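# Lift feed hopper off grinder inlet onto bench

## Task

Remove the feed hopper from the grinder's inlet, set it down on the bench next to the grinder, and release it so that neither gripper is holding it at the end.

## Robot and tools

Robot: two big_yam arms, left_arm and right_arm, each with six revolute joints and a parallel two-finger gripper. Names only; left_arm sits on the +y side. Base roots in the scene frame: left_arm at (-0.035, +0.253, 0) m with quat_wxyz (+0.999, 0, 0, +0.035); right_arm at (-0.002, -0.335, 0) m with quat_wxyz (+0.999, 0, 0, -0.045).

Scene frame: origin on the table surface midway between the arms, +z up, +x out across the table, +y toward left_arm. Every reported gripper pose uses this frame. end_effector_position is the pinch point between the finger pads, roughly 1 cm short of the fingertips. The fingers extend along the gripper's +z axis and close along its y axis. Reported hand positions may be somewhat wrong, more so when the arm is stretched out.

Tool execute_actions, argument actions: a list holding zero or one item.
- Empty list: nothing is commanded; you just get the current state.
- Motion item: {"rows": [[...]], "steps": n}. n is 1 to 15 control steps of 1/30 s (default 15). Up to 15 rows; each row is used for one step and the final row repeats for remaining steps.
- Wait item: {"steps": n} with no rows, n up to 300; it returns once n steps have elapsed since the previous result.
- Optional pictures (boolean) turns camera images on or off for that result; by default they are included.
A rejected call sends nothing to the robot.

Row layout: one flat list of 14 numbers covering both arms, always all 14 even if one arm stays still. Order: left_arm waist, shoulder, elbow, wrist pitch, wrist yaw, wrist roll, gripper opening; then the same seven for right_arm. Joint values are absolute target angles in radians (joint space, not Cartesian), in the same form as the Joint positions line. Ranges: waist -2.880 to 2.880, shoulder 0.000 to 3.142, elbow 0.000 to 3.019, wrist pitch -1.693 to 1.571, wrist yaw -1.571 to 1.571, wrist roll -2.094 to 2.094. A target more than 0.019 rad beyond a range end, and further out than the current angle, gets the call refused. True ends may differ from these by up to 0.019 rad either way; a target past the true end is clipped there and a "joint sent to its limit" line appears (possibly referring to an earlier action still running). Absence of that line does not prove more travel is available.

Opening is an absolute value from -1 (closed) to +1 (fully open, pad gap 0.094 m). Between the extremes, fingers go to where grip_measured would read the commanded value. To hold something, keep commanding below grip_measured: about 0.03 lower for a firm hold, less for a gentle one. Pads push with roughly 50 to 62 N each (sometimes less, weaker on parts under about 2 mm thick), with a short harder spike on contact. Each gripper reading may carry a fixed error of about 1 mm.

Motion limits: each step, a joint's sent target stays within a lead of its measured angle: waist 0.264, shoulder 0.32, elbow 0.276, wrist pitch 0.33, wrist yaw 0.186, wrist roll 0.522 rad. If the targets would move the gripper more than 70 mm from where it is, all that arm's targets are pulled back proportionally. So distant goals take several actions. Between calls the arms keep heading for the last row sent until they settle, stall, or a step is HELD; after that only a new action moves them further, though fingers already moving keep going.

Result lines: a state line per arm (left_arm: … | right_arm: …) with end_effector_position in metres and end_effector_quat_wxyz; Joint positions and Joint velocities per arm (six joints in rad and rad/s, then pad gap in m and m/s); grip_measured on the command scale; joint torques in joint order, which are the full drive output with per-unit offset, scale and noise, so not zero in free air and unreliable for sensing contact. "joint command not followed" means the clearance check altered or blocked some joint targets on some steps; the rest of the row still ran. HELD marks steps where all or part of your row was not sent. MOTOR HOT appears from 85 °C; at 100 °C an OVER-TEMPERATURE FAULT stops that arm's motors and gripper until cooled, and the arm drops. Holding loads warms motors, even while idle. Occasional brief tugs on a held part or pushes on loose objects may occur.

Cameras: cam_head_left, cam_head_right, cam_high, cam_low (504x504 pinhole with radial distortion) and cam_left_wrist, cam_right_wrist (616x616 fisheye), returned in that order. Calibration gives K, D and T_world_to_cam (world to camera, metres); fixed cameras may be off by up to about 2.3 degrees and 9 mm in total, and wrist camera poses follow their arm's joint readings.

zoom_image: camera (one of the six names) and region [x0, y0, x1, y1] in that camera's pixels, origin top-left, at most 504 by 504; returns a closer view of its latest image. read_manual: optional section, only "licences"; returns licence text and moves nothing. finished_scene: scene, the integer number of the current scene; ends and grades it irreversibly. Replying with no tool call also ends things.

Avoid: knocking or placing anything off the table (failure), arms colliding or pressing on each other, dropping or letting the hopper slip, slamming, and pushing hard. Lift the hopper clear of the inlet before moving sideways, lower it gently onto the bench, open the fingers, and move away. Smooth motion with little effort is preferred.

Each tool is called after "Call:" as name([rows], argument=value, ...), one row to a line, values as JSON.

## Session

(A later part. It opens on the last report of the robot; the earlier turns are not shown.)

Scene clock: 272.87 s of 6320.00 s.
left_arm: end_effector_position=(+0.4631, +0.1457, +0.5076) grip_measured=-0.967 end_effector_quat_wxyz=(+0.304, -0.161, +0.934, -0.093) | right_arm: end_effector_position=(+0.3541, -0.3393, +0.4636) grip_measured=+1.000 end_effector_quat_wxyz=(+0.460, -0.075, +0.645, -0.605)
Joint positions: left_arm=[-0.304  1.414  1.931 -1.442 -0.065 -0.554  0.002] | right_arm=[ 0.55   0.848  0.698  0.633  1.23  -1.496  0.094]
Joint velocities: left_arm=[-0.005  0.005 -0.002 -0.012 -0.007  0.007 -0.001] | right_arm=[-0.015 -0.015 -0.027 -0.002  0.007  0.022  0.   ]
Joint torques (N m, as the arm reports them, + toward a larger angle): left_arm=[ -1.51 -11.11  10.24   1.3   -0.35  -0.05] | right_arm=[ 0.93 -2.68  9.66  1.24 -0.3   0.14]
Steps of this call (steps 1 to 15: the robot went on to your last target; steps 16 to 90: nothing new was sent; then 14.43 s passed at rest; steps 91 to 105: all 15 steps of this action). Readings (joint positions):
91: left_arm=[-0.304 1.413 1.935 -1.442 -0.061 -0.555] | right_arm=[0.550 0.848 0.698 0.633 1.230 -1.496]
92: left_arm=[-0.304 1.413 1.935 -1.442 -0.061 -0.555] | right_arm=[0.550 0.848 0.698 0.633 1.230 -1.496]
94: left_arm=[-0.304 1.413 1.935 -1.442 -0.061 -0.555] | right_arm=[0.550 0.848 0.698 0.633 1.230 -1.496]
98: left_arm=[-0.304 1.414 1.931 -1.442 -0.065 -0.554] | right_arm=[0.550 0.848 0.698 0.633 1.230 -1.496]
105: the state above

Call:
execute_actions([
  {"rows": [[-0.304,1.414,1.931,-1.442,-0.068,-0.558,-1,0.2,1.0,1.0,0.3,0.9,-1.1,1]], "steps": 15},
], pictures=false)

Call:
execute_actions([
  {"rows": [[-0.304,1.414,1.931,-1.442,-0.068,-0.558,-1,0.2,1.42,2.08,-1.47,0.024,0.44,1]], "steps": 15},
], pictures=false)

Call:
execute_actions([
  {"steps": 60},
])

Scene clock: 313.70 s of 6320.00 s.
left_arm: end_effector_position=(+0.4631, +0.1457, +0.5076) grip_measured=-0.967 end_effector_quat_wxyz=(+0.304, -0.161, +0.934, -0.093) | right_arm: end_effector_position=(+0.4420, -0.4273, +0.5135) grip_measured=+1.000 end_effector_quat_wxyz=(+0.488, -0.033, +0.648, -0.584)
Joint positions: left_arm=[-0.304  1.414  1.931 -1.442 -0.065 -0.554  0.002] | right_arm=[ 0.188  1.007  0.956  0.31   0.905 -1.132  0.094]
Joint velocities: left_arm=[ 0.015 -0.005  0.017 -0.017  0.066  0.066 -0.   ] | right_arm=[ 0.015 -0.005  0.007 -0.022 -0.037  0.066  0.   ]
Joint torques (N m, as the arm reports them, + toward a larger angle): left_arm=[ -1.64 -11.09  10.04   1.34  -0.18  -0.02] | right_arm=[ 0.82 -6.57 13.26  1.17 -0.35  0.22]
Steps of this call (steps 1 to 15: the robot went on to your last target; steps 16 to 90: nothing new was sent; then 37.33 s passed at rest; steps 91 to 105: all 15 steps of this action). Readings (joint positions):
91: left_arm=[-0.304 1.414 1.931 -1.442 -0.065 -0.554] | right_arm=[0.536 0.852 0.708 0.595 1.180 -1.460]
92: left_arm=[-0.304 1.414 1.931 -1.442 -0.065 -0.554] | right_arm=[0.500 0.865 0.735 0.530 1.117 -1.418]
94: left_arm=[-0.304 1.414 1.931 -1.442 -0.065 -0.554] | right_arm=[0.400 0.915 0.808 0.440 1.000 -1.348]
98: left_arm=[-0.304 1.414 1.931 -1.442 -0.065 -0.554] | right_arm=[0.215 1.000 0.938 0.331 0.908 -1.216]
105: the state above

Scene clock: 314.20 s of 6320.00 s.
left_arm: end_effector_position=(+0.4631, +0.1457, +0.5076) grip_measured=-0.967 end_effector_quat_wxyz=(+0.304, -0.161, +0.934, -0.093) | right_arm: end_effector_position=(+0.6363, -0.2810, +0.4234) grip_measured=+1.000 end_effector_quat_wxyz=(+0.471, -0.113, +0.874, -0.048)
Joint positions: left_arm=[-0.304  1.414  1.931 -1.442 -0.065 -0.554  0.002] | right_arm=[ 0.191  1.483  1.603 -0.706  0.063 -0.189  0.094]
Joint velocities: left_arm=[-0.015  0.005 -0.007  0.012  0.066 -0.037 -0.   ] | right_arm=[-0.005 -0.024  0.681 -1.619 -0.3    1.37   0.   ]
Joint torques (N m, as the arm reports them, + toward a larger angle): left_arm=[ -1.65 -11.15  10.06   1.35  -0.19  -0.02] | right_arm=[  0.09 -16.92  15.86   2.38  -0.16   0.06]
Steps of this call (steps 1 to 15: all 15 steps of this action). Readings (joint positions):
1: left_arm=[-0.304 1.414 1.931 -1.442 -0.065 -0.554] | right_arm=[0.187 1.015 0.965 0.280 0.869 -1.093]
2: left_arm=[-0.304 1.414 1.931 -1.442 -0.065 -0.554] | right_arm=[0.187 1.035 0.994 0.228 0.822 -1.044]
4: left_arm=[-0.304 1.414 1.931 -1.442 -0.065 -0.554] | right_arm=[0.188 1.110 1.070 0.128 0.728 -0.947]
8: left_arm=[-0.304 1.414 1.931 -1.442 -0.065 -0.554] | right_arm=[0.188 1.304 1.270 -0.157 0.453 -0.676]
15: the state above

Scene clock: 316.20 s of 6320.00 s.
left_arm: end_effector_position=(+0.4631, +0.1457, +0.5076) grip_measured=-0.967 end_effector_quat_wxyz=(+0.304, -0.161, +0.934, -0.093) | right_arm: end_effector_position=(+0.4966, -0.2894, +0.5662) grip_measured=+1.000 end_effector_quat_wxyz=(+0.360, +0.157, +0.916, +0.084)
Joint positions: left_arm=[-0.304  1.414  1.931 -1.442 -0.065 -0.554  0.002] | right_arm=[ 0.191  1.406  2.051 -1.46   0.029  0.43   0.094]
Joint velocities: left_arm=[-0.005  0.005 -0.022  0.002 -0.037 -0.037  0.   ] | right_arm=[-0.015  0.005 -0.002 -0.007 -0.051  0.037  0.   ]
Joint torques (N m, as the arm reports them, + toward a larger angle): left_arm=[ -1.63 -11.13  10.04   1.34  -0.18  -0.01] | right_arm=[ 1.16 -8.86 10.29  1.13 -0.12  0.09]
Steps of this call (steps 1 to 45: the robot went on to your last target; steps 46 to 60: nothing new was sent). Readings (joint positions):
1: left_arm=[-0.304 1.414 1.931 -1.442 -0.065 -0.554] | right_arm=[0.191 1.482 1.629 -0.760 0.054 -0.141]
2: left_arm=[-0.304 1.414 1.931 -1.442 -0.065 -0.554] | right_arm=[0.191 1.481 1.656 -0.813 0.048 -0.093]
4: left_arm=[-0.304 1.414 1.931 -1.442 -0.065 -0.554] | right_arm=[0.191 1.479 1.713 -0.919 0.040 0.001]
8: left_arm=[-0.304 1.414 1.931 -1.442 -0.065 -0.554] | right_arm=[0.191 1.473 1.834 -1.132 0.035 0.144]
60: the state above
All arms were judged still, so your last target was given up. Only a new action makes them travel on or press farther. Fingers that are still opening or closing keep moving.
camera_calibration (this result's frames):
cam_left_wrist: T_world_to_cam=[[0.245819, -0.933166, 0.262247, -0.107582], [-0.968846, -0.244958, 0.0365071, 0.472137], [0.0301723, -0.263051, -0.96431, 0.637491], [0, 0, 0, 1]] pos_world=[0.464639, 0.182954, 0.625716]
cam_right_wrist: T_world_to_cam=[[-0.241451, -0.933463, -0.265232, -0.00200383], [-0.958599, 0.271948, -0.0844491, 0.603696], [0.150959, 0.233861, -0.960479, 0.658781], [0, 0, 0, 1]] pos_world=[0.478769, -0.320107, 0.683195]

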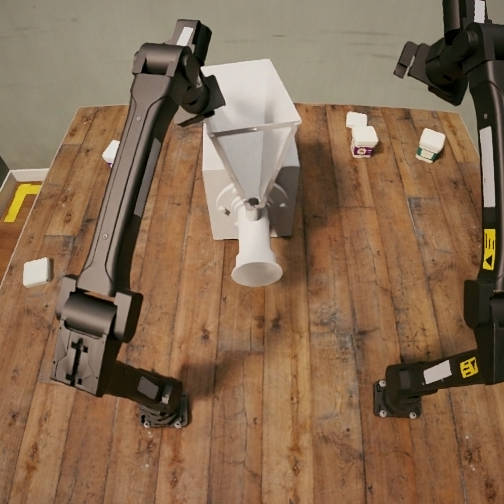

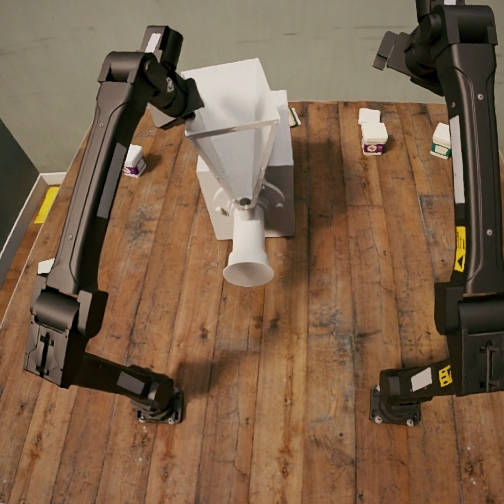

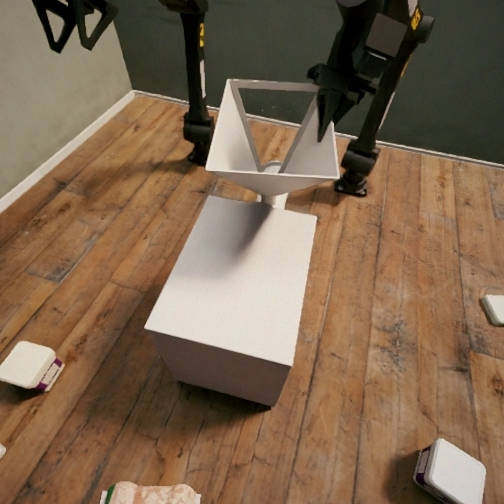

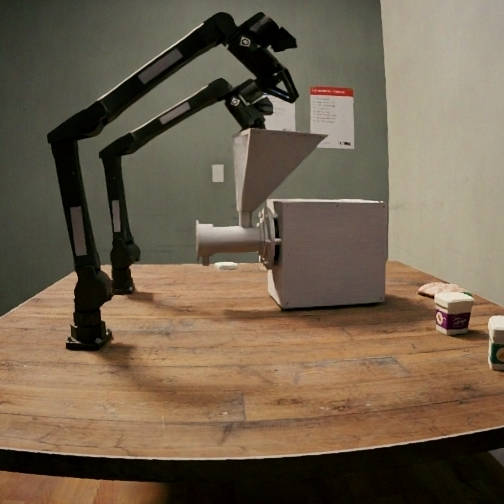

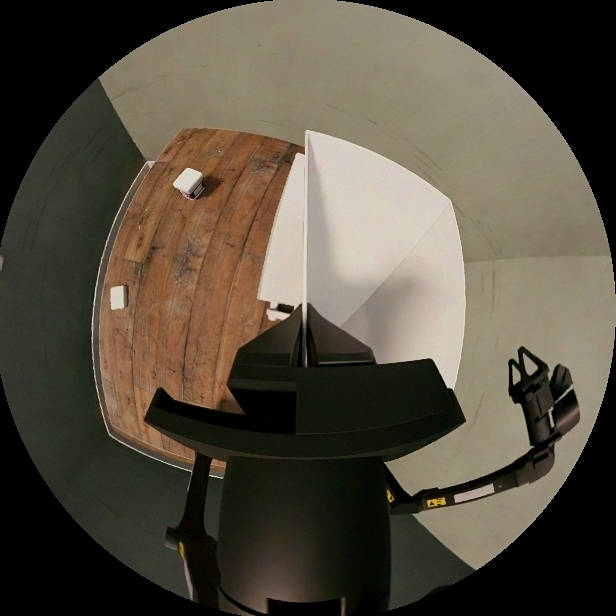

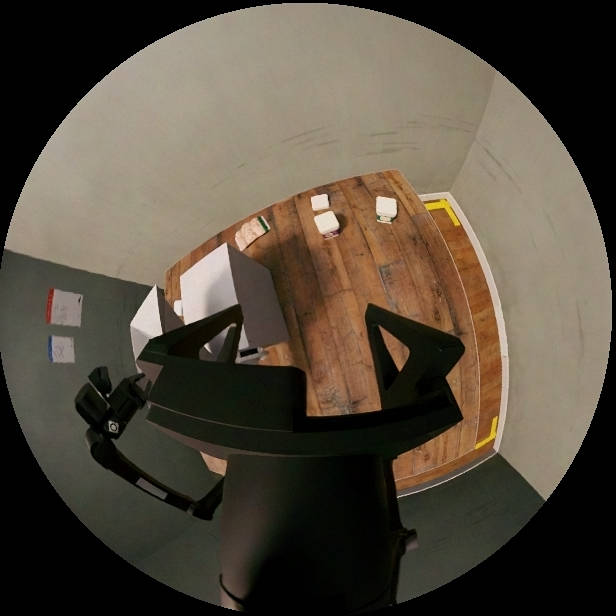

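Call:
execute_actions([
  {"rows": [[-0.304,1.414,1.931,-1.442,-0.068,-0.558,-1,0.22,1.41,2.07,-1.47,0.024,0.44,0.9],[-0.304,1.414,1.931,-1.442,-0.068,-0.558,-1,0.25,1.41,2.075,-1.47,0.024,0.44,0.8],[-0.304,1.414,1.931,-1.442,-0.068,-0.558,-1,0.285,1.41,2.08,-1.47,0.024,0.44,0.7],[-0.304,1.414,1.931,-1.442,-0.068,-0.558,-1,0.32,1.41,2.08,-1.47,0.024,0.44,0.6],[-0.304,1.414,1.931,-1.442,-0.068,-0.558,-1,0.355,1.41,2.08,-1.47,0.024,0.44,0.5],[-0.304,1.414,1.931,-1.442,-0.068,-0.558,-1,0.39,1.41,2.08,-1.47,0.024,0.44,0.4],[-0.304,1.414,1.931,-1.442,-0.068,-0.558,-1,0.425,1.41,2.08,-1.47,0.024,0.44,0.4],[-0.304,1.414,1.931,-1.442,-0.068,-0.558,-1,0.46,1.41,2.08,-1.47,0.024,0.44,0.4],[-0.304,1.414,1.931,-1.442,-0.068,-0.558,-1,0.49,1.41,2.08,-1.47,0.024,0.44,0.4],[-0.304,1.414,1.931,-1.442,-0.068,-0.558,-1,0.515,1.41,2.08,-1.47,0.024,0.44,0.4],[-0.304,1.414,1.931,-1.442,-0.068,-0.558,-1,0.535,1.41,2.08,-1.47,0.024,0.44,0.4],[-0.304,1.414,1.931,-1.442,-0.068,-0.558,-1,0.55,1.41,2.08,-1.47,0.024,0.44,0.4]], "steps": 15},
], pictures=false)

Call:
execute_actions([
  {"steps": 15},
])

Scene clock: 333.13 s of 6320.00 s.
left_arm: end_effector_position=(+0.4631, +0.1457, +0.5076) grip_measured=-0.967 end_effector_quat_wxyz=(+0.304, -0.161, +0.934, -0.093) | right_arm: end_effector_position=(+0.4446, -0.1084, +0.5662) grip_measured=+0.403 end_effector_quat_wxyz=(+0.336, -0.017, +0.929, +0.153)
Joint positions: left_arm=[-0.304  1.414  1.931 -1.442 -0.065 -0.554  0.002] | right_arm=[ 0.568  1.406  2.051 -1.46   0.023  0.431  0.066]
Joint velocities: left_arm=[ 0.005  0.005 -0.007  0.002 -0.022  0.037 -0.001] | right_arm=[ 0.073 -0.015  0.017  0.002 -0.007  0.037  0.001]
Joint torques (N m, as the arm reports them, + toward a larger angle): left_arm=[ -1.63 -11.07  10.05   1.34  -0.18  -0.02] | right_arm=[-2.16 -8.59 10.24  1.21  0.15  0.08]
Steps of this call (steps 1 to 90: nothing new was sent; then 13.43 s passed at rest; steps 91 to 105: all 15 steps of this action). Readings (joint positions):
91: left_arm=[-0.304 1.414 1.931 -1.442 -0.065 -0.554] | right_arm=[0.192 1.406 2.051 -1.460 0.029 0.430]
92: left_arm=[-0.304 1.414 1.931 -1.442 -0.065 -0.554] | right_arm=[0.196 1.406 2.051 -1.460 0.029 0.430]
94: left_arm=[-0.304 1.414 1.931 -1.442 -0.065 -0.554] | right_arm=[0.226 1.406 2.051 -1.460 0.029 0.431]
98: left_arm=[-0.304 1.414 1.931 -1.442 -0.065 -0.554] | right_arm=[0.368 1.406 2.051 -1.460 0.029 0.431]
105: the state above

Scene clock: 333.63 s of 6320.00 s.
left_arm: end_effector_position=(+0.4631, +0.1457, +0.5076) grip_measured=-0.967 end_effector_quat_wxyz=(+0.304, -0.161, +0.934, -0.093) | right_arm: end_effector_position=(+0.4459, -0.1110, +0.5662) grip_measured=+0.403 end_effector_quat_wxyz=(+0.337, -0.015, +0.929, +0.152)
Joint positions: left_arm=[-0.304  1.414  1.931 -1.442 -0.065 -0.554  0.002] | right_arm=[ 0.562  1.406  2.051 -1.46   0.023  0.431  0.066]
Joint velocities: left_arm=[ 0.005  0.005  0.007 -0.002  0.007  0.037  0.   ] | right_arm=[-0.005 -0.005 -0.007 -0.002 -0.066  0.037  0.001]
Joint torques (N m, as the arm reports them, + toward a larger angle): left_arm=[ -1.61 -11.11  10.06   1.34  -0.19  -0.01] | right_arm=[-0.56 -9.27 10.22  1.18  0.03  0.  ]
Steps of this call (steps 1 to 15: the robot went on to your last target). Readings (joint positions):
1: left_arm=[-0.304 1.414 1.931 -1.442 -0.065 -0.554] | right_arm=[0.568 1.406 2.051 -1.460 0.023 0.431]
2: left_arm=[-0.304 1.414 1.931 -1.442 -0.065 -0.554] | right_arm=[0.566 1.406 2.051 -1.460 0.023 0.431]
4: left_arm=[-0.304 1.414 1.931 -1.442 -0.065 -0.554] | right_arm=[0.563 1.406 2.051 -1.460 0.023 0.431]
8: left_arm=[-0.304 1.414 1.931 -1.442 -0.065 -0.554] | right_arm=[0.562 1.406 2.051 -1.460 0.023 0.431]
15: the state above
All arms were judged still, so your last target was given up. Only a new action makes them travel on or press farther. Fingers that are still opening or closing keep moving.
camera_calibration (this result's frames):
cam_left_wrist: T_world_to_cam=[[0.245819, -0.933166, 0.262247, -0.107582], [-0.968846, -0.244958, 0.0365071, 0.472137], [0.0301723, -0.263051, -0.96431, 0.637491], [0, 0, 0, 1]] pos_world=[0.464639, 0.182954, 0.625716]
cam_right_wrist: T_world_to_cam=[[0.115275, -0.955948, -0.269954, -0.00662256], [-0.991922, -0.0962937, -0.0825773, 0.479527], [0.0529447, 0.277292, -0.959326, 0.67257], [0, 0, 0, 1]] pos_world=[0.440808, -0.146654, 0.683024]

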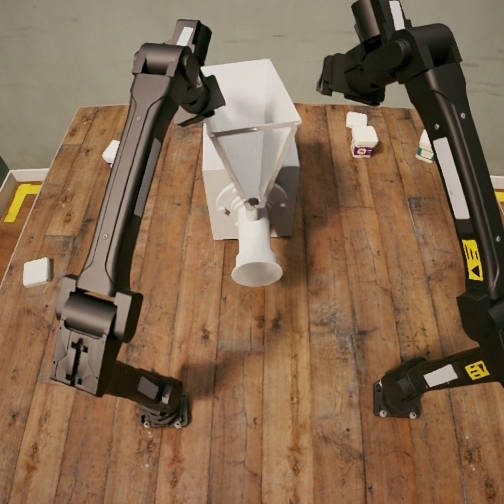

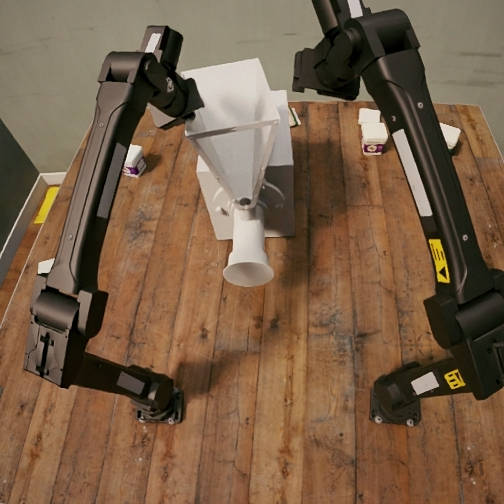

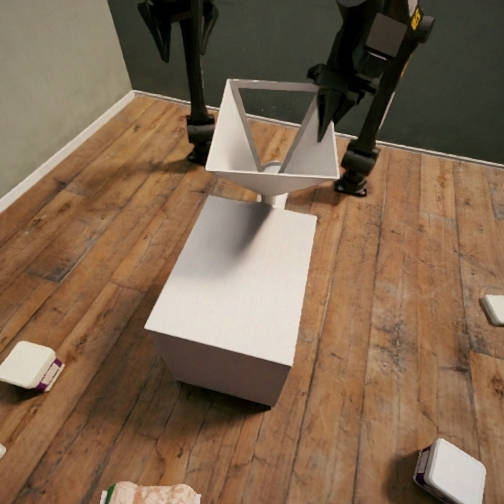

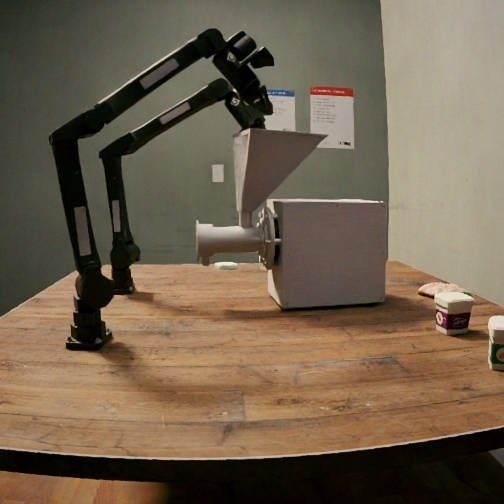

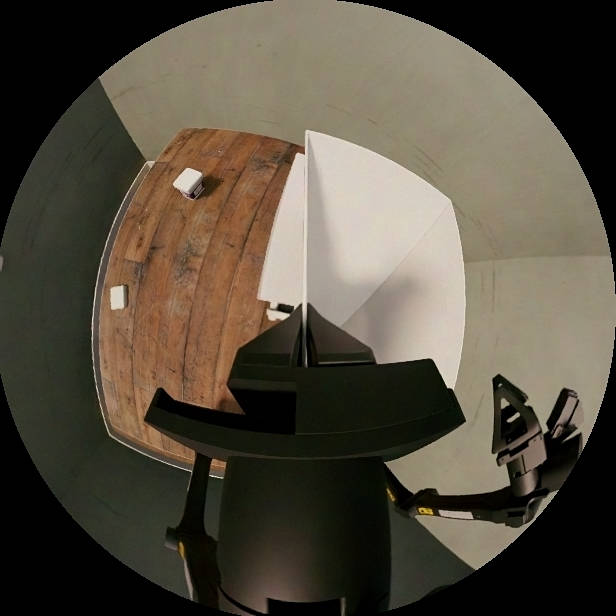

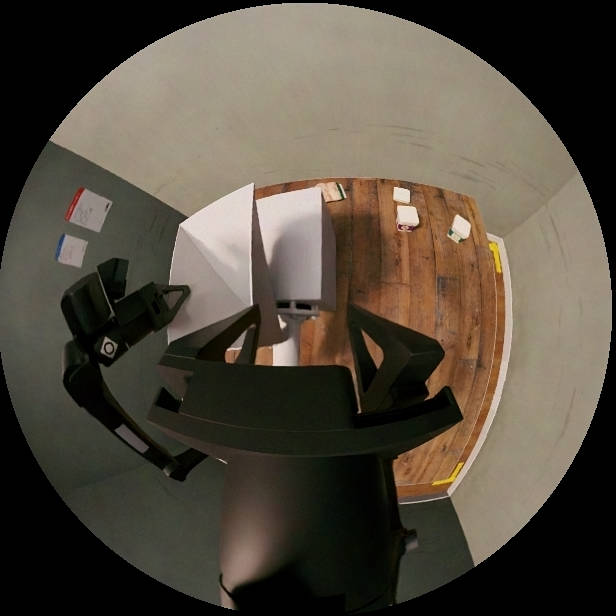

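Call:
execute_actions([
  {"rows": [[-0.304,1.414,1.931,-1.442,-0.068,-0.558,-1,0.575,1.41,2.06,-1.46,0.024,0.44,0.4],[-0.304,1.414,1.931,-1.442,-0.068,-0.558,-1,0.587,1.41,2.06,-1.46,0.024,0.44,0.4],[-0.304,1.414,1.931,-1.442,-0.068,-0.558,-1,0.60,1.41,2.06,-1.46,0.024,0.44,0.4],[-0.304,1.414,1.931,-1.442,-0.068,-0.558,-1,0.612,1.41,2.06,-1.46,0.024,0.44,0.4],[-0.304,1.414,1.931,-1.442,-0.068,-0.558,-1,0.625,1.41,2.06,-1.46,0.024,0.44,0.4],[-0.304,1.414,1.931,-1.442,-0.068,-0.558,-1,0.637,1.41,2.06,-1.46,0.024,0.44,0.4],[-0.304,1.414,1.931,-1.442,-0.068,-0.558,-1,0.65,1.41,2.06,-1.46,0.024,0.44,0.4],[-0.304,1.414,1.931,-1.442,-0.068,-0.558,-1,0.66,1.41,2.06,-1.46,0.024,0.44,0.4],[-0.304,1.414,1.931,-1.442,-0.068,-0.558,-1,0.67,1.41,2.06,-1.46,0.024,0.44,0.4],[-0.304,1.414,1.931,-1.442,-0.068,-0.558,-1,0.675,1.41,2.06,-1.46,0.024,0.44,0.4]], "steps": 15},
], pictures=false)

Call:
execute_actions([
  {"steps": 10},
])

Scene clock: 341.17 s of 6320.00 s.
left_arm: end_effector_position=(+0.4631, +0.1457, +0.5076) grip_measured=-0.967 end_effector_quat_wxyz=(+0.304, -0.161, +0.934, -0.093) | right_arm: end_effector_position=(+0.4179, -0.0619, +0.5662) grip_measured=+0.403 end_effector_quat_wxyz=(+0.328, -0.067, +0.927, +0.170)
Joint positions: left_arm=[-0.304  1.414  1.931 -1.442 -0.065 -0.554  0.002] | right_arm=[ 0.675  1.406  2.051 -1.46   0.023  0.431  0.066]
Joint velocities: left_arm=[ 0.005 -0.015  0.002  0.002 -0.051 -0.051 -0.001] | right_arm=[ 0.005 -0.015 -0.012 -0.002 -0.037  0.037 -0.   ]
Joint torques (N m, as the arm reports them, + toward a larger angle): left_arm=[ -1.56 -11.11  10.04   1.35  -0.18  -0.02] | right_arm=[ 1.47 -9.18  8.73  1.47  0.03  0.15]
Steps of this call (steps 1 to 90: nothing new was sent; then 4.03 s passed at rest; steps 91 to 105: all 15 steps of this action). Readings (joint positions):
91: left_arm=[-0.304 1.414 1.931 -1.442 -0.065 -0.554] | right_arm=[0.562 1.406 2.051 -1.460 0.023 0.431]
92: left_arm=[-0.304 1.414 1.931 -1.442 -0.065 -0.554] | right_arm=[0.563 1.406 2.051 -1.460 0.023 0.431]
94: left_arm=[-0.304 1.414 1.931 -1.442 -0.065 -0.554] | right_arm=[0.571 1.406 2.051 -1.460 0.023 0.431]
98: left_arm=[-0.304 1.414 1.931 -1.442 -0.065 -0.554] | right_arm=[0.619 1.406 2.051 -1.460 0.023 0.431]
105: the state above

Scene clock: 341.50 s of 6320.00 s.
left_arm: end_effector_position=(+0.4631, +0.1457, +0.5076) grip_measured=-0.967 end_effector_quat_wxyz=(+0.304, -0.161, +0.934, -0.093) | right_arm: end_effector_position=(+0.4179, -0.0619, +0.5662) grip_measured=+0.403 end_effector_quat_wxyz=(+0.328, -0.067, +0.927, +0.170)
Joint positions: left_arm=[-0.304  1.414  1.931 -1.442 -0.065 -0.554  0.002] | right_arm=[ 0.675  1.406  2.051 -1.46   0.023  0.431  0.066]
Joint velocities: left_arm=[-0.005 -0.015 -0.007  0.017  0.007 -0.007  0.001] | right_arm=[-0.015 -0.005  0.002  0.012  0.022  0.022  0.001]
Joint torques (N m, as the arm reports them, + toward a larger angle): left_arm=[ -1.64 -11.09  10.05   1.35  -0.18  -0.02] | right_arm=[ 0.21 -9.7   8.92  1.46  0.02  0.07]
Steps of this call (steps 1 to 10: the robot went on to your last target). Readings (joint positions):
1: left_arm=[-0.304 1.414 1.931 -1.442 -0.065 -0.554] | right_arm=[0.675 1.406 2.051 -1.460 0.023 0.431]
2: left_arm=[-0.304 1.414 1.931 -1.442 -0.065 -0.554] | right_arm=[0.675 1.406 2.051 -1.460 0.023 0.431]
4: left_arm=[-0.304 1.414 1.931 -1.442 -0.065 -0.554] | right_arm=[0.675 1.406 2.051 -1.460 0.023 0.431]
8: left_arm=[-0.304 1.414 1.931 -1.442 -0.065 -0.554] | right_arm=[0.675 1.406 2.051 -1.460 0.023 0.431]
10: the state above
camera_calibration (this result's frames):
cam_left_wrist: T_world_to_cam=[[0.245819, -0.933166, 0.262247, -0.107582], [-0.968846, -0.244958, 0.0365071, 0.472137], [0.0301723, -0.263051, -0.96431, 0.637491], [0, 0, 0, 1]] pos_world=[0.464639, 0.182954, 0.625716]
cam_right_wrist: T_world_to_cam=[[0.222254, -0.936871, -0.269954, -0.0000540953], [-0.974755, -0.207447, -0.0825773, 0.442366], [0.0213631, 0.281492, -0.959326, 0.673921], [0, 0, 0, 1]] pos_world=[0.416813, -0.0979864, 0.683024]

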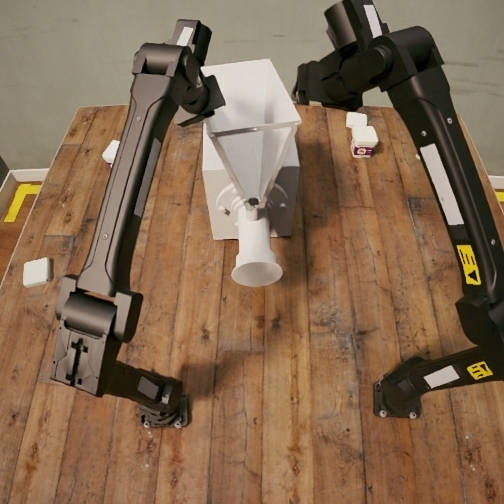

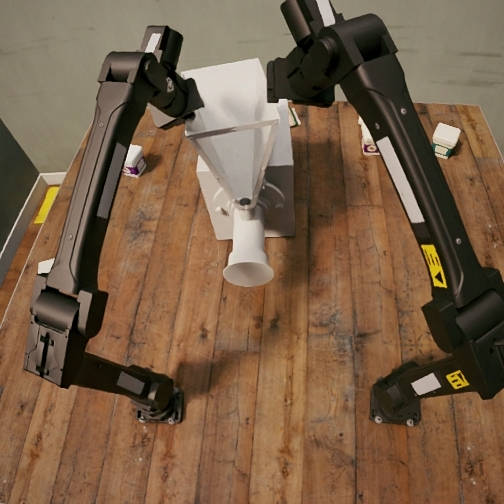

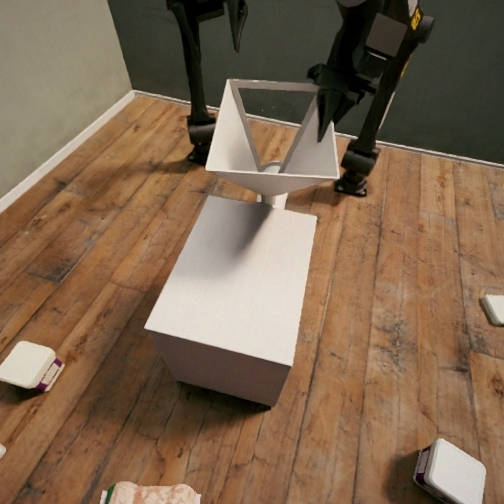

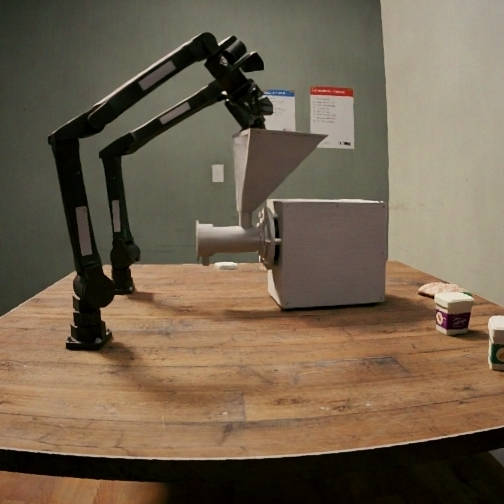

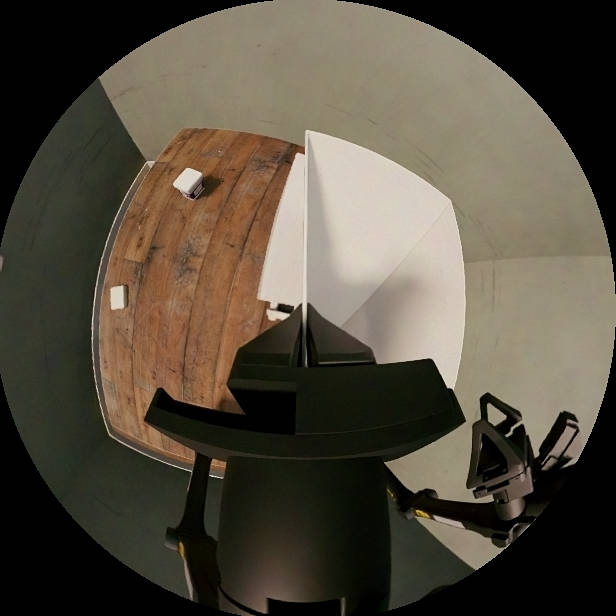

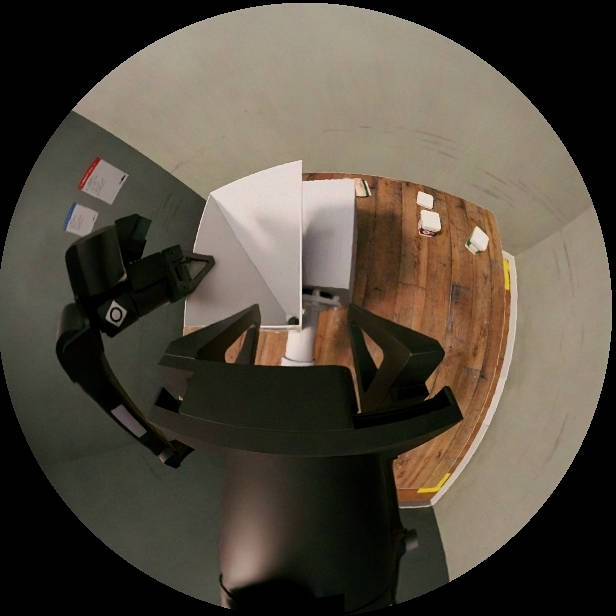

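Call:
execute_actions([
  {"rows": [[-0.304,1.414,1.931,-1.442,-0.068,-0.558,-1,0.674,1.415,2.042,-1.445,0.022,0.43,0.4],[-0.304,1.414,1.931,-1.442,-0.068,-0.558,-1,0.673,1.421,2.036,-1.434,0.022,0.43,0.35],[-0.304,1.414,1.931,-1.442,-0.068,-0.558,-1,0.672,1.427,2.031,-1.423,0.021,0.429,0.3],[-0.304,1.414,1.931,-1.442,-0.068,-0.558,-1,0.671,1.433,2.026,-1.412,0.021,0.429,0.25],[-0.304,1.414,1.931,-1.442,-0.068,-0.558,-1,0.67,1.439,2.021,-1.401,0.02,0.428,0.2],[-0.304,1.414,1.931,-1.442,-0.068,-0.558,-1,0.669,1.445,2.016,-1.39,0.02,0.428,0.15],[-0.304,1.414,1.931,-1.442,-0.068,-0.558,-1,0.668,1.451,2.011,-1.379,0.019,0.427,0.1],[-0.304,1.414,1.931,-1.442,-0.068,-0.558,-1,0.667,1.457,2.006,-1.368,0.019,0.427,0.05],[-0.304,1.414,1.931,-1.442,-0.068,-0.558,-1,0.666,1.463,2.001,-1.357,0.018,0.426,0.0],[-0.304,1.414,1.931,-1.442,-0.068,-0.558,-1,0.665,1.469,1.996,-1.346,0.018,0.426,0.0],[-0.304,1.414,1.931,-1.442,-0.068,-0.558,-1,0.664,1.475,1.991,-1.335,0.017,0.425,0.0],[-0.304,1.414,1.931,-1.442,-0.068,-0.558,-1,0.663,1.48,1.986,-1.322,0.017,0.425,0.0]], "steps": 15},
], pictures=false)

Call:
execute_actions([
  {"steps": 12},
])

Scene clock: 358.00 s of 6320.00 s.
left_arm: end_effector_position=(+0.4631, +0.1457, +0.5076) grip_measured=-0.967 end_effector_quat_wxyz=(+0.304, -0.161, +0.934, -0.093) | right_arm: end_effector_position=(+0.4571, -0.0356, +0.5267) grip_measured=+0.003 end_effector_quat_wxyz=(+0.326, -0.067, +0.927, +0.170)
Joint positions: left_arm=[-0.304  1.414  1.931 -1.442 -0.065 -0.554  0.002] | right_arm=[ 0.675  1.464  1.99  -1.343  0.021  0.431  0.047]
Joint velocities: left_arm=[-0.024  0.005 -0.007 -0.007 -0.007 -0.007 -0.   ] | right_arm=[-0.015  0.2   -0.09   0.066  0.007  0.022 -0.   ]
Joint torques (N m, as the arm reports them, + toward a larger angle): left_arm=[ -1.6  -11.15  10.05   1.34  -0.18  -0.02] | right_arm=[ -0.12 -11.46   8.88   1.99  -0.2   -0.05]
Steps of this call (steps 1 to 15: the robot went on to your last target; steps 16 to 90: nothing new was sent; then 13.00 s passed at rest; steps 91 to 105: all 15 steps of this action). Readings (joint positions):
91: left_arm=[-0.304 1.414 1.931 -1.442 -0.065 -0.554] | right_arm=[0.675 1.406 2.050 -1.460 0.023 0.431]
92: left_arm=[-0.304 1.414 1.931 -1.442 -0.065 -0.554] | right_arm=[0.675 1.406 2.049 -1.458 0.023 0.431]
94: left_arm=[-0.304 1.414 1.931 -1.442 -0.065 -0.554] | right_arm=[0.675 1.406 2.042 -1.446 0.023 0.431]
98: left_arm=[-0.304 1.414 1.931 -1.442 -0.065 -0.554] | right_arm=[0.675 1.416 2.023 -1.406 0.023 0.431]
105: the state above

Scene clock: 358.40 s of 6320.00 s.
left_arm: end_effector_position=(+0.4631, +0.1457, +0.5076) grip_measured=-0.967 end_effector_quat_wxyz=(+0.304, -0.161, +0.934, -0.093) | right_arm: end_effector_position=(+0.4636, -0.0314, +0.5136) grip_measured=+0.003 end_effector_quat_wxyz=(+0.317, -0.068, +0.931, +0.165)
Joint positions: left_arm=[-0.304  1.414  1.931 -1.442 -0.065 -0.554  0.002] | right_arm=[ 0.675  1.482  1.981 -1.338  0.021  0.431  0.047]
Joint velocities: left_arm=[-0.005 -0.005  0.007 -0.002  0.037 -0.022 -0.   ] | right_arm=[-0.005  0.015 -0.007 -0.007 -0.007  0.022 -0.001]
Joint torques (N m, as the arm reports them, + toward a larger angle): left_arm=[ -1.59 -11.12  10.05   1.36  -0.18  -0.02] | right_arm=[ -0.51 -11.64   9.34   2.21  -0.15  -0.03]
Steps of this call (steps 1 to 12: the robot went on to your last target). Readings (joint positions):
1: left_arm=[-0.304 1.414 1.931 -1.442 -0.065 -0.554] | right_arm=[0.675 1.470 1.987 -1.341 0.021 0.431]
2: left_arm=[-0.304 1.414 1.931 -1.442 -0.065 -0.554] | right_arm=[0.675 1.475 1.984 -1.341 0.021 0.431]
4: left_arm=[-0.304 1.414 1.931 -1.442 -0.065 -0.554] | right_arm=[0.675 1.481 1.981 -1.340 0.021 0.431]
8: left_arm=[-0.304 1.414 1.931 -1.442 -0.065 -0.554] | right_arm=[0.675 1.482 1.981 -1.339 0.021 0.431]
12: the state above
camera_calibration (this result's frames):
cam_left_wrist: T_world_to_cam=[[0.245819, -0.933166, 0.262247, -0.107582], [-0.968846, -0.244958, 0.0365071, 0.472137], [0.0301723, -0.263051, -0.96431, 0.637491], [0, 0, 0, 1]] pos_world=[0.464639, 0.182954, 0.625716]
cam_right_wrist: T_world_to_cam=[[0.217553, -0.940041, -0.262665, 0.00256849], [-0.976048, -0.209359, -0.0591487, 0.477393], [0.000610854, 0.269242, -0.963072, 0.625043], [0, 0, 0, 1]] pos_world=[0.465018, -0.0659266, 0.630874]

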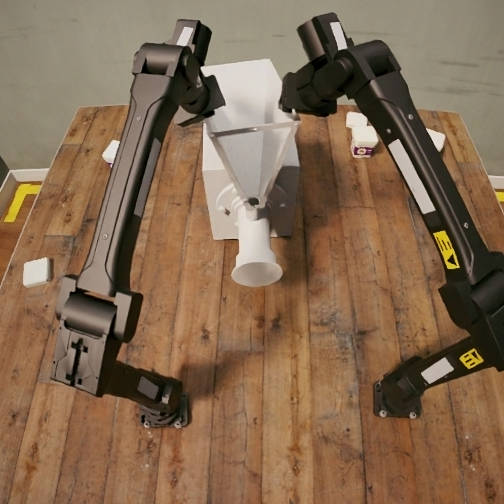

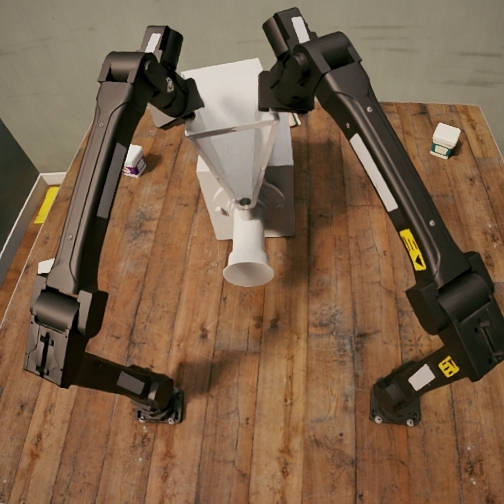

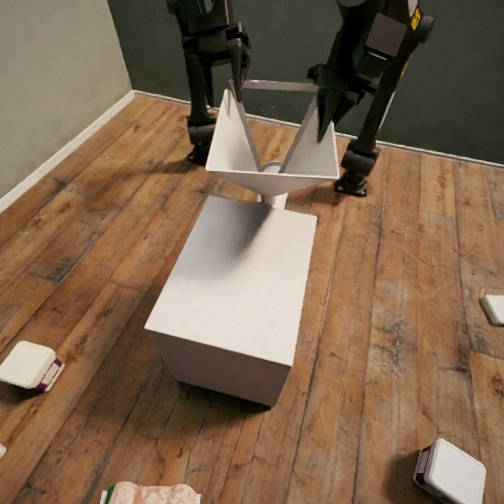

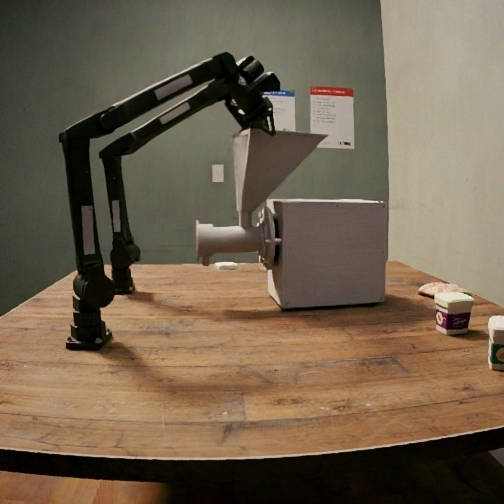

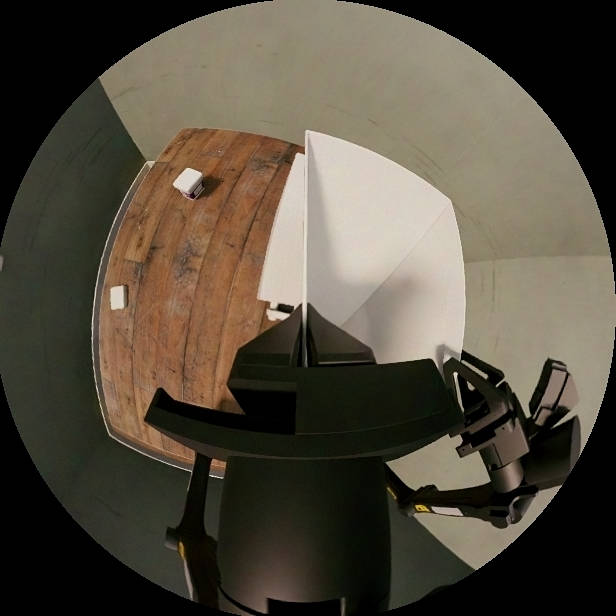

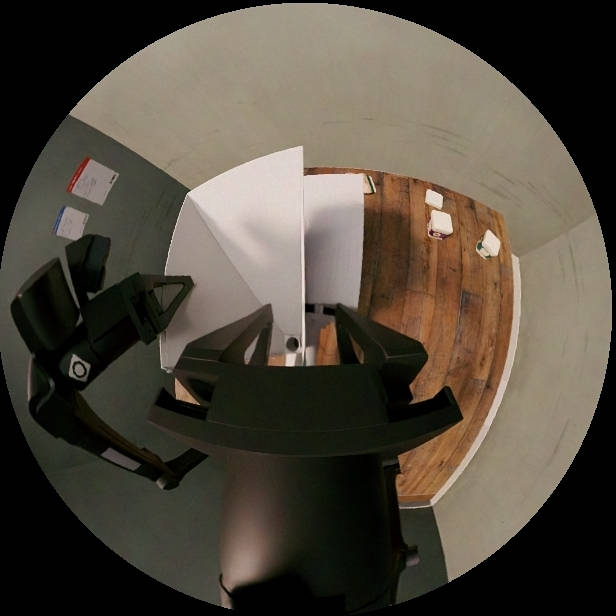

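Call:
zoom_image(camera="cam_low", region=[215, 70, 315, 170])

Region (215, 70, 315, 170) of cam_low's 504x504 image, scaled by 5.040, with more detail than that image has.

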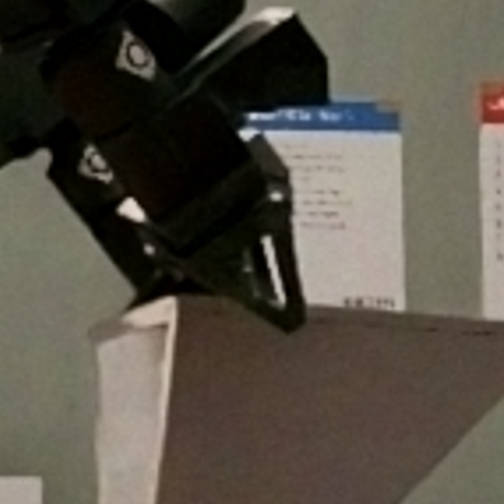

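Call:
execute_actions([
  {"rows": [[-0.304,1.414,1.931,-1.442,-0.068,-0.558,-1,0.672,1.483,1.977,-1.316,0.02,0.428,0.0],[-0.304,1.414,1.931,-1.442,-0.068,-0.558,-1,0.672,1.485,1.972,-1.308,0.02,0.428,-0.05],[-0.304,1.414,1.931,-1.442,-0.068,-0.558,-1,0.672,1.487,1.967,-1.30,0.02,0.428,-0.1],[-0.304,1.414,1.931,-1.442,-0.068,-0.558,-1,0.672,1.489,1.962,-1.292,0.02,0.428,-0.17],[-0.304,1.414,1.931,-1.442,-0.068,-0.558,-1,0.672,1.491,1.957,-1.284,0.02,0.428,-0.24],[-0.304,1.414,1.931,-1.442,-0.068,-0.558,-1,0.672,1.493,1.952,-1.276,0.02,0.428,-0.31],[-0.304,1.414,1.931,-1.442,-0.068,-0.558,-1,0.672,1.495,1.947,-1.268,0.02,0.428,-0.38],[-0.304,1.414,1.931,-1.442,-0.068,-0.558,-1,0.672,1.497,1.942,-1.26,0.02,0.428,-0.45],[-0.304,1.414,1.931,-1.442,-0.068,-0.558,-1,0.672,1.499,1.937,-1.252,0.02,0.428,-0.52],[-0.304,1.414,1.931,-1.442,-0.068,-0.558,-1,0.672,1.501,1.932,-1.245,0.02,0.428,-0.6],[-0.304,1.414,1.931,-1.442,-0.068,-0.558,-1,0.672,1.503,1.929,-1.24,0.02,0.428,-0.65]], "steps": 15},
], pictures=false)

Call:
execute_actions([
  {"steps": 12},
])

Scene clock: 373.83 s of 6320.00 s.
left_arm: end_effector_position=(+0.4631, +0.1457, +0.5076) grip_measured=-0.967 end_effector_quat_wxyz=(+0.304, -0.161, +0.934, -0.093) | right_arm: end_effector_position=(+0.4767, -0.0227, +0.4994) grip_measured=-0.647 end_effector_quat_wxyz=(+0.328, -0.067, +0.927, +0.171)
Joint positions: left_arm=[-0.304  1.414  1.931 -1.442 -0.065 -0.554  0.002] | right_arm=[ 0.675  1.486  1.931 -1.259  0.021  0.431  0.017]
Joint velocities: left_arm=[-0.005  0.015 -0.002 -0.002  0.066  0.007  0.   ] | right_arm=[-0.015  0.034 -0.027  0.032 -0.007 -0.051  0.   ]
Joint torques (N m, as the arm reports them, + toward a larger angle): left_arm=[ -1.64 -11.08  10.04   1.34  -0.18  -0.02] | right_arm=[ 0.15 -9.81  9.07  2.25 -0.12 -0.09]
Steps of this call (steps 1 to 30: the robot went on to your last target; steps 31 to 90: nothing new was sent; then 11.93 s passed at rest; steps 91 to 105: all 15 steps of this action). Readings (joint positions):
91: left_arm=[-0.304 1.414 1.931 -1.442 -0.065 -0.554] | right_arm=[0.675 1.482 1.981 -1.338 0.021 0.431]
92: left_arm=[-0.304 1.414 1.931 -1.442 -0.065 -0.554] | right_arm=[0.675 1.482 1.980 -1.334 0.021 0.431]
94: left_arm=[-0.304 1.414 1.931 -1.442 -0.065 -0.554] | right_arm=[0.675 1.482 1.976 -1.322 0.021 0.431]
98: left_arm=[-0.304 1.414 1.931 -1.442 -0.065 -0.554] | right_arm=[0.675 1.482 1.956 -1.291 0.021 0.431]
105: the state above

Scene clock: 374.23 s of 6320.00 s.
left_arm: end_effector_position=(+0.4631, +0.1457, +0.5076) grip_measured=-0.967 end_effector_quat_wxyz=(+0.304, -0.161, +0.934, -0.093) | right_arm: end_effector_position=(+0.4775, -0.0222, +0.4985) grip_measured=-0.647 end_effector_quat_wxyz=(+0.328, -0.067, +0.927, +0.171)
Joint positions: left_arm=[-0.304  1.414  1.931 -1.442 -0.065 -0.554  0.002] | right_arm=[ 0.675  1.488  1.931 -1.257  0.021  0.431  0.017]
Joint velocities: left_arm=[-0.005 -0.015  0.007 -0.002 -0.007 -0.037  0.001] | right_arm=[-0.005  0.005 -0.012  0.002 -0.007 -0.051  0.   ]
Joint torques (N m, as the arm reports them, + toward a larger angle): left_arm=[ -1.67 -11.14  10.05   1.34  -0.18  -0.02] | right_arm=[  0.13 -11.44   8.92   2.15  -0.04  -0.03]
Steps of this call (steps 1 to 12: the robot went on to your last target). Readings (joint positions):
1: left_arm=[-0.304 1.414 1.931 -1.442 -0.065 -0.554] | right_arm=[0.675 1.487 1.931 -1.258 0.021 0.431]
2: left_arm=[-0.304 1.414 1.931 -1.442 -0.065 -0.554] | right_arm=[0.675 1.487 1.931 -1.258 0.021 0.431]
4: left_arm=[-0.304 1.414 1.931 -1.442 -0.065 -0.554] | right_arm=[0.675 1.488 1.931 -1.257 0.021 0.431]
8: left_arm=[-0.304 1.414 1.931 -1.442 -0.065 -0.554] | right_arm=[0.675 1.488 1.931 -1.257 0.021 0.431]
12: the state above
camera_calibration (this result's frames):
cam_left_wrist: T_world_to_cam=[[0.245819, -0.933166, 0.262247, -0.107582], [-0.968846, -0.244958, 0.0365071, 0.472137], [0.0301723, -0.263051, -0.96431, 0.637491], [0, 0, 0, 1]] pos_world=[0.464639, 0.182954, 0.625716]
cam_right_wrist: T_world_to_cam=[[0.223242, -0.936274, -0.27121, 0.00587769], [-0.974535, -0.208357, -0.08288, 0.503138], [0.02109, 0.282805, -0.958945, 0.596529], [0, 0, 0, 1]] pos_world=[0.476433, -0.0583663, 0.615333]

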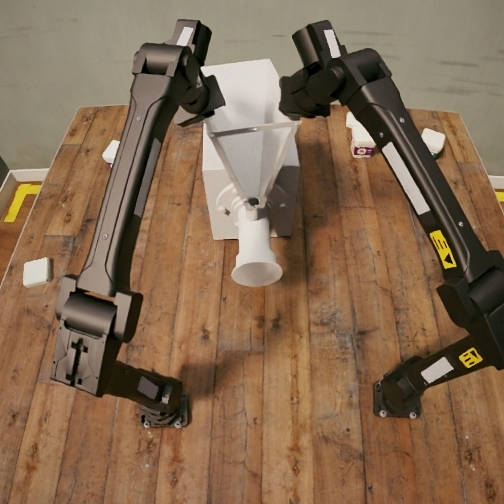

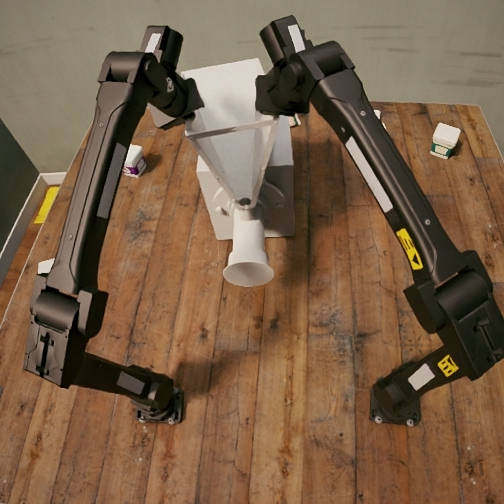

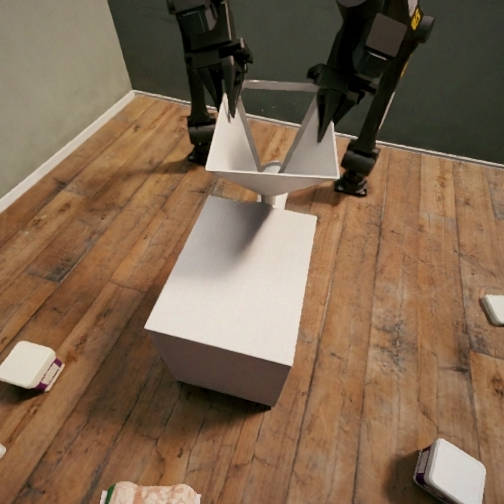

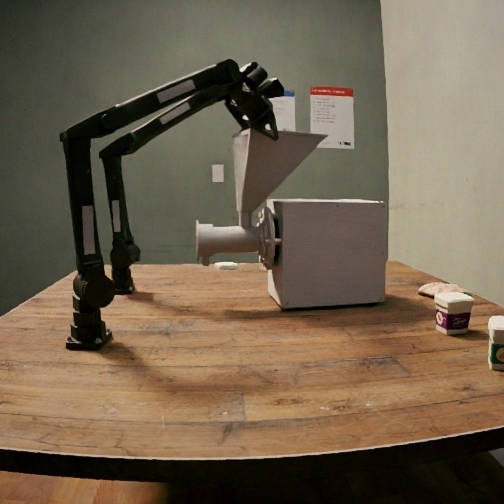

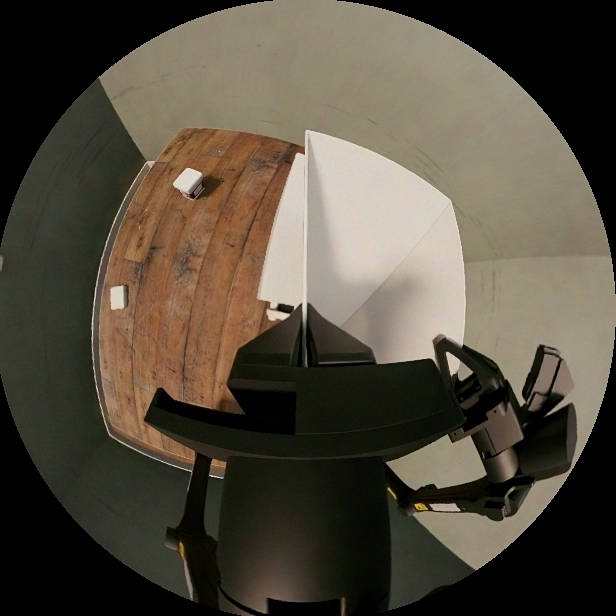

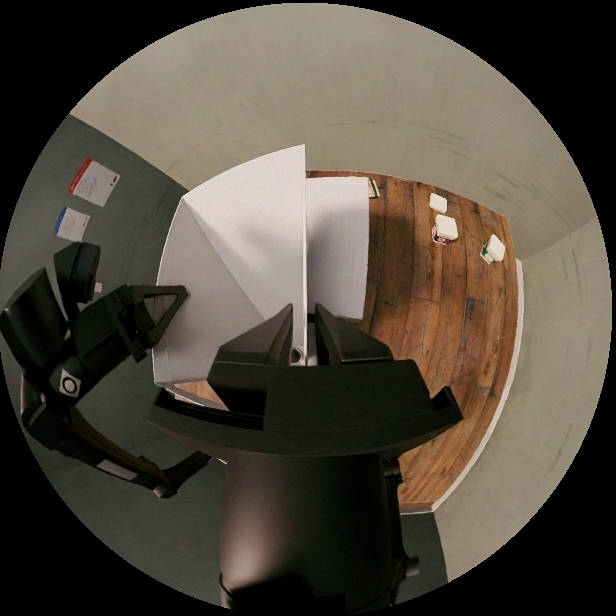

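Call:
zoom_image(camera="cam_low", region=[215, 70, 315, 170])

Call:
zoom_image(camera="cam_right_wrist", region=[265, 280, 345, 375])

Region (215, 70, 315, 170) of cam_low's 504x504 image, scaled by 5.040, with more detail than that image has.

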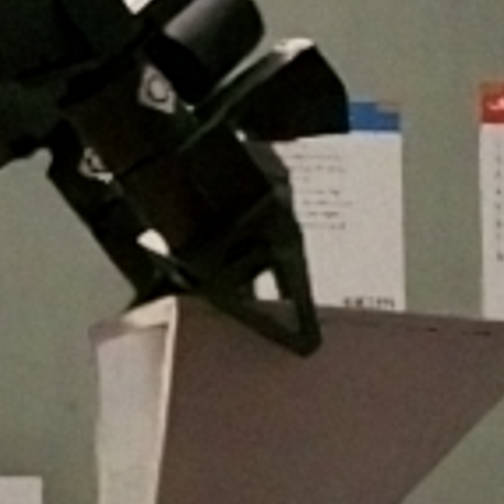

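Region (265, 280, 345, 375) of cam_right_wrist's 616x616 image, scaled by 5.305, with more detail than that image has; it fills the left 424 columns of this view, and the rest is white.

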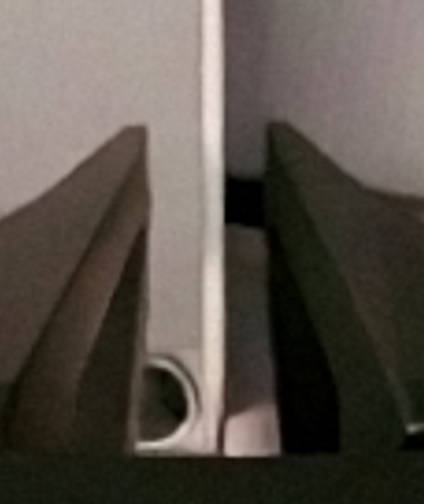

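Call:
execute_actions([
  {"rows": [[-0.304,1.414,1.931,-1.442,-0.068,-0.558,-1,0.673,1.506,1.93,-1.25,0.02,0.43,-0.65],[-0.304,1.414,1.931,-1.442,-0.068,-0.558,-1,0.673,1.51,1.93,-1.245,0.02,0.43,-0.68],[-0.304,1.414,1.931,-1.442,-0.068,-0.558,-1,0.673,1.514,1.93,-1.24,0.02,0.43,-0.71],[-0.304,1.414,1.931,-1.442,-0.068,-0.558,-1,0.673,1.518,1.93,-1.235,0.02,0.43,-0.74],[-0.304,1.414,1.931,-1.442,-0.068,-0.558,-1,0.673,1.52,1.93,-1.232,0.02,0.43,-0.77],[-0.304,1.414,1.931,-1.442,-0.068,-0.558,-1,0.673,1.52,1.93,-1.232,0.02,0.43,-0.8]], "steps": 15},
], pictures=false)

Scene clock: 382.53 s of 6320.00 s.
left_arm: end_effector_position=(+0.4631, +0.1457, +0.5076) grip_measured=-0.967 end_effector_quat_wxyz=(+0.304, -0.161, +0.934, -0.093) | right_arm: end_effector_position=(+0.4821, -0.0191, +0.4946) grip_measured=-0.797 end_effector_quat_wxyz=(+0.328, -0.067, +0.927, +0.171)
Joint positions: left_arm=[-0.304  1.414  1.931 -1.442 -0.065 -0.554  0.002] | right_arm=[ 0.675  1.498  1.931 -1.246  0.021  0.431  0.01 ]
Joint velocities: left_arm=[-0.015 -0.024 -0.002 -0.002  0.007  0.007  0.001] | right_arm=[-0.015 -0.005 -0.007  0.002 -0.022 -0.066 -0.   ]
Joint torques (N m, as the arm reports them, + toward a larger angle): left_arm=[ -1.39 -11.18  10.04   1.35  -0.18  -0.02] | right_arm=[ 0.15 -9.8   9.04  1.95 -0.05  0.01]
Steps of this call (steps 1 to 15: the robot went on to your last target; steps 16 to 90: nothing new was sent; then 4.80 s passed at rest; steps 91 to 105: all 15 steps of this action). Readings (joint positions):
91: left_arm=[-0.304 1.414 1.931 -1.442 -0.065 -0.554] | right_arm=[0.675 1.488 1.931 -1.257 0.021 0.431]
92: left_arm=[-0.304 1.414 1.931 -1.442 -0.065 -0.554] | right_arm=[0.675 1.488 1.931 -1.257 0.021 0.431]
94: left_arm=[-0.304 1.414 1.931 -1.442 -0.065 -0.554] | right_arm=[0.675 1.489 1.931 -1.256 0.021 0.431]
98: left_arm=[-0.304 1.414 1.931 -1.442 -0.065 -0.554] | right_arm=[0.675 1.496 1.931 -1.249 0.021 0.431]
105: the state above


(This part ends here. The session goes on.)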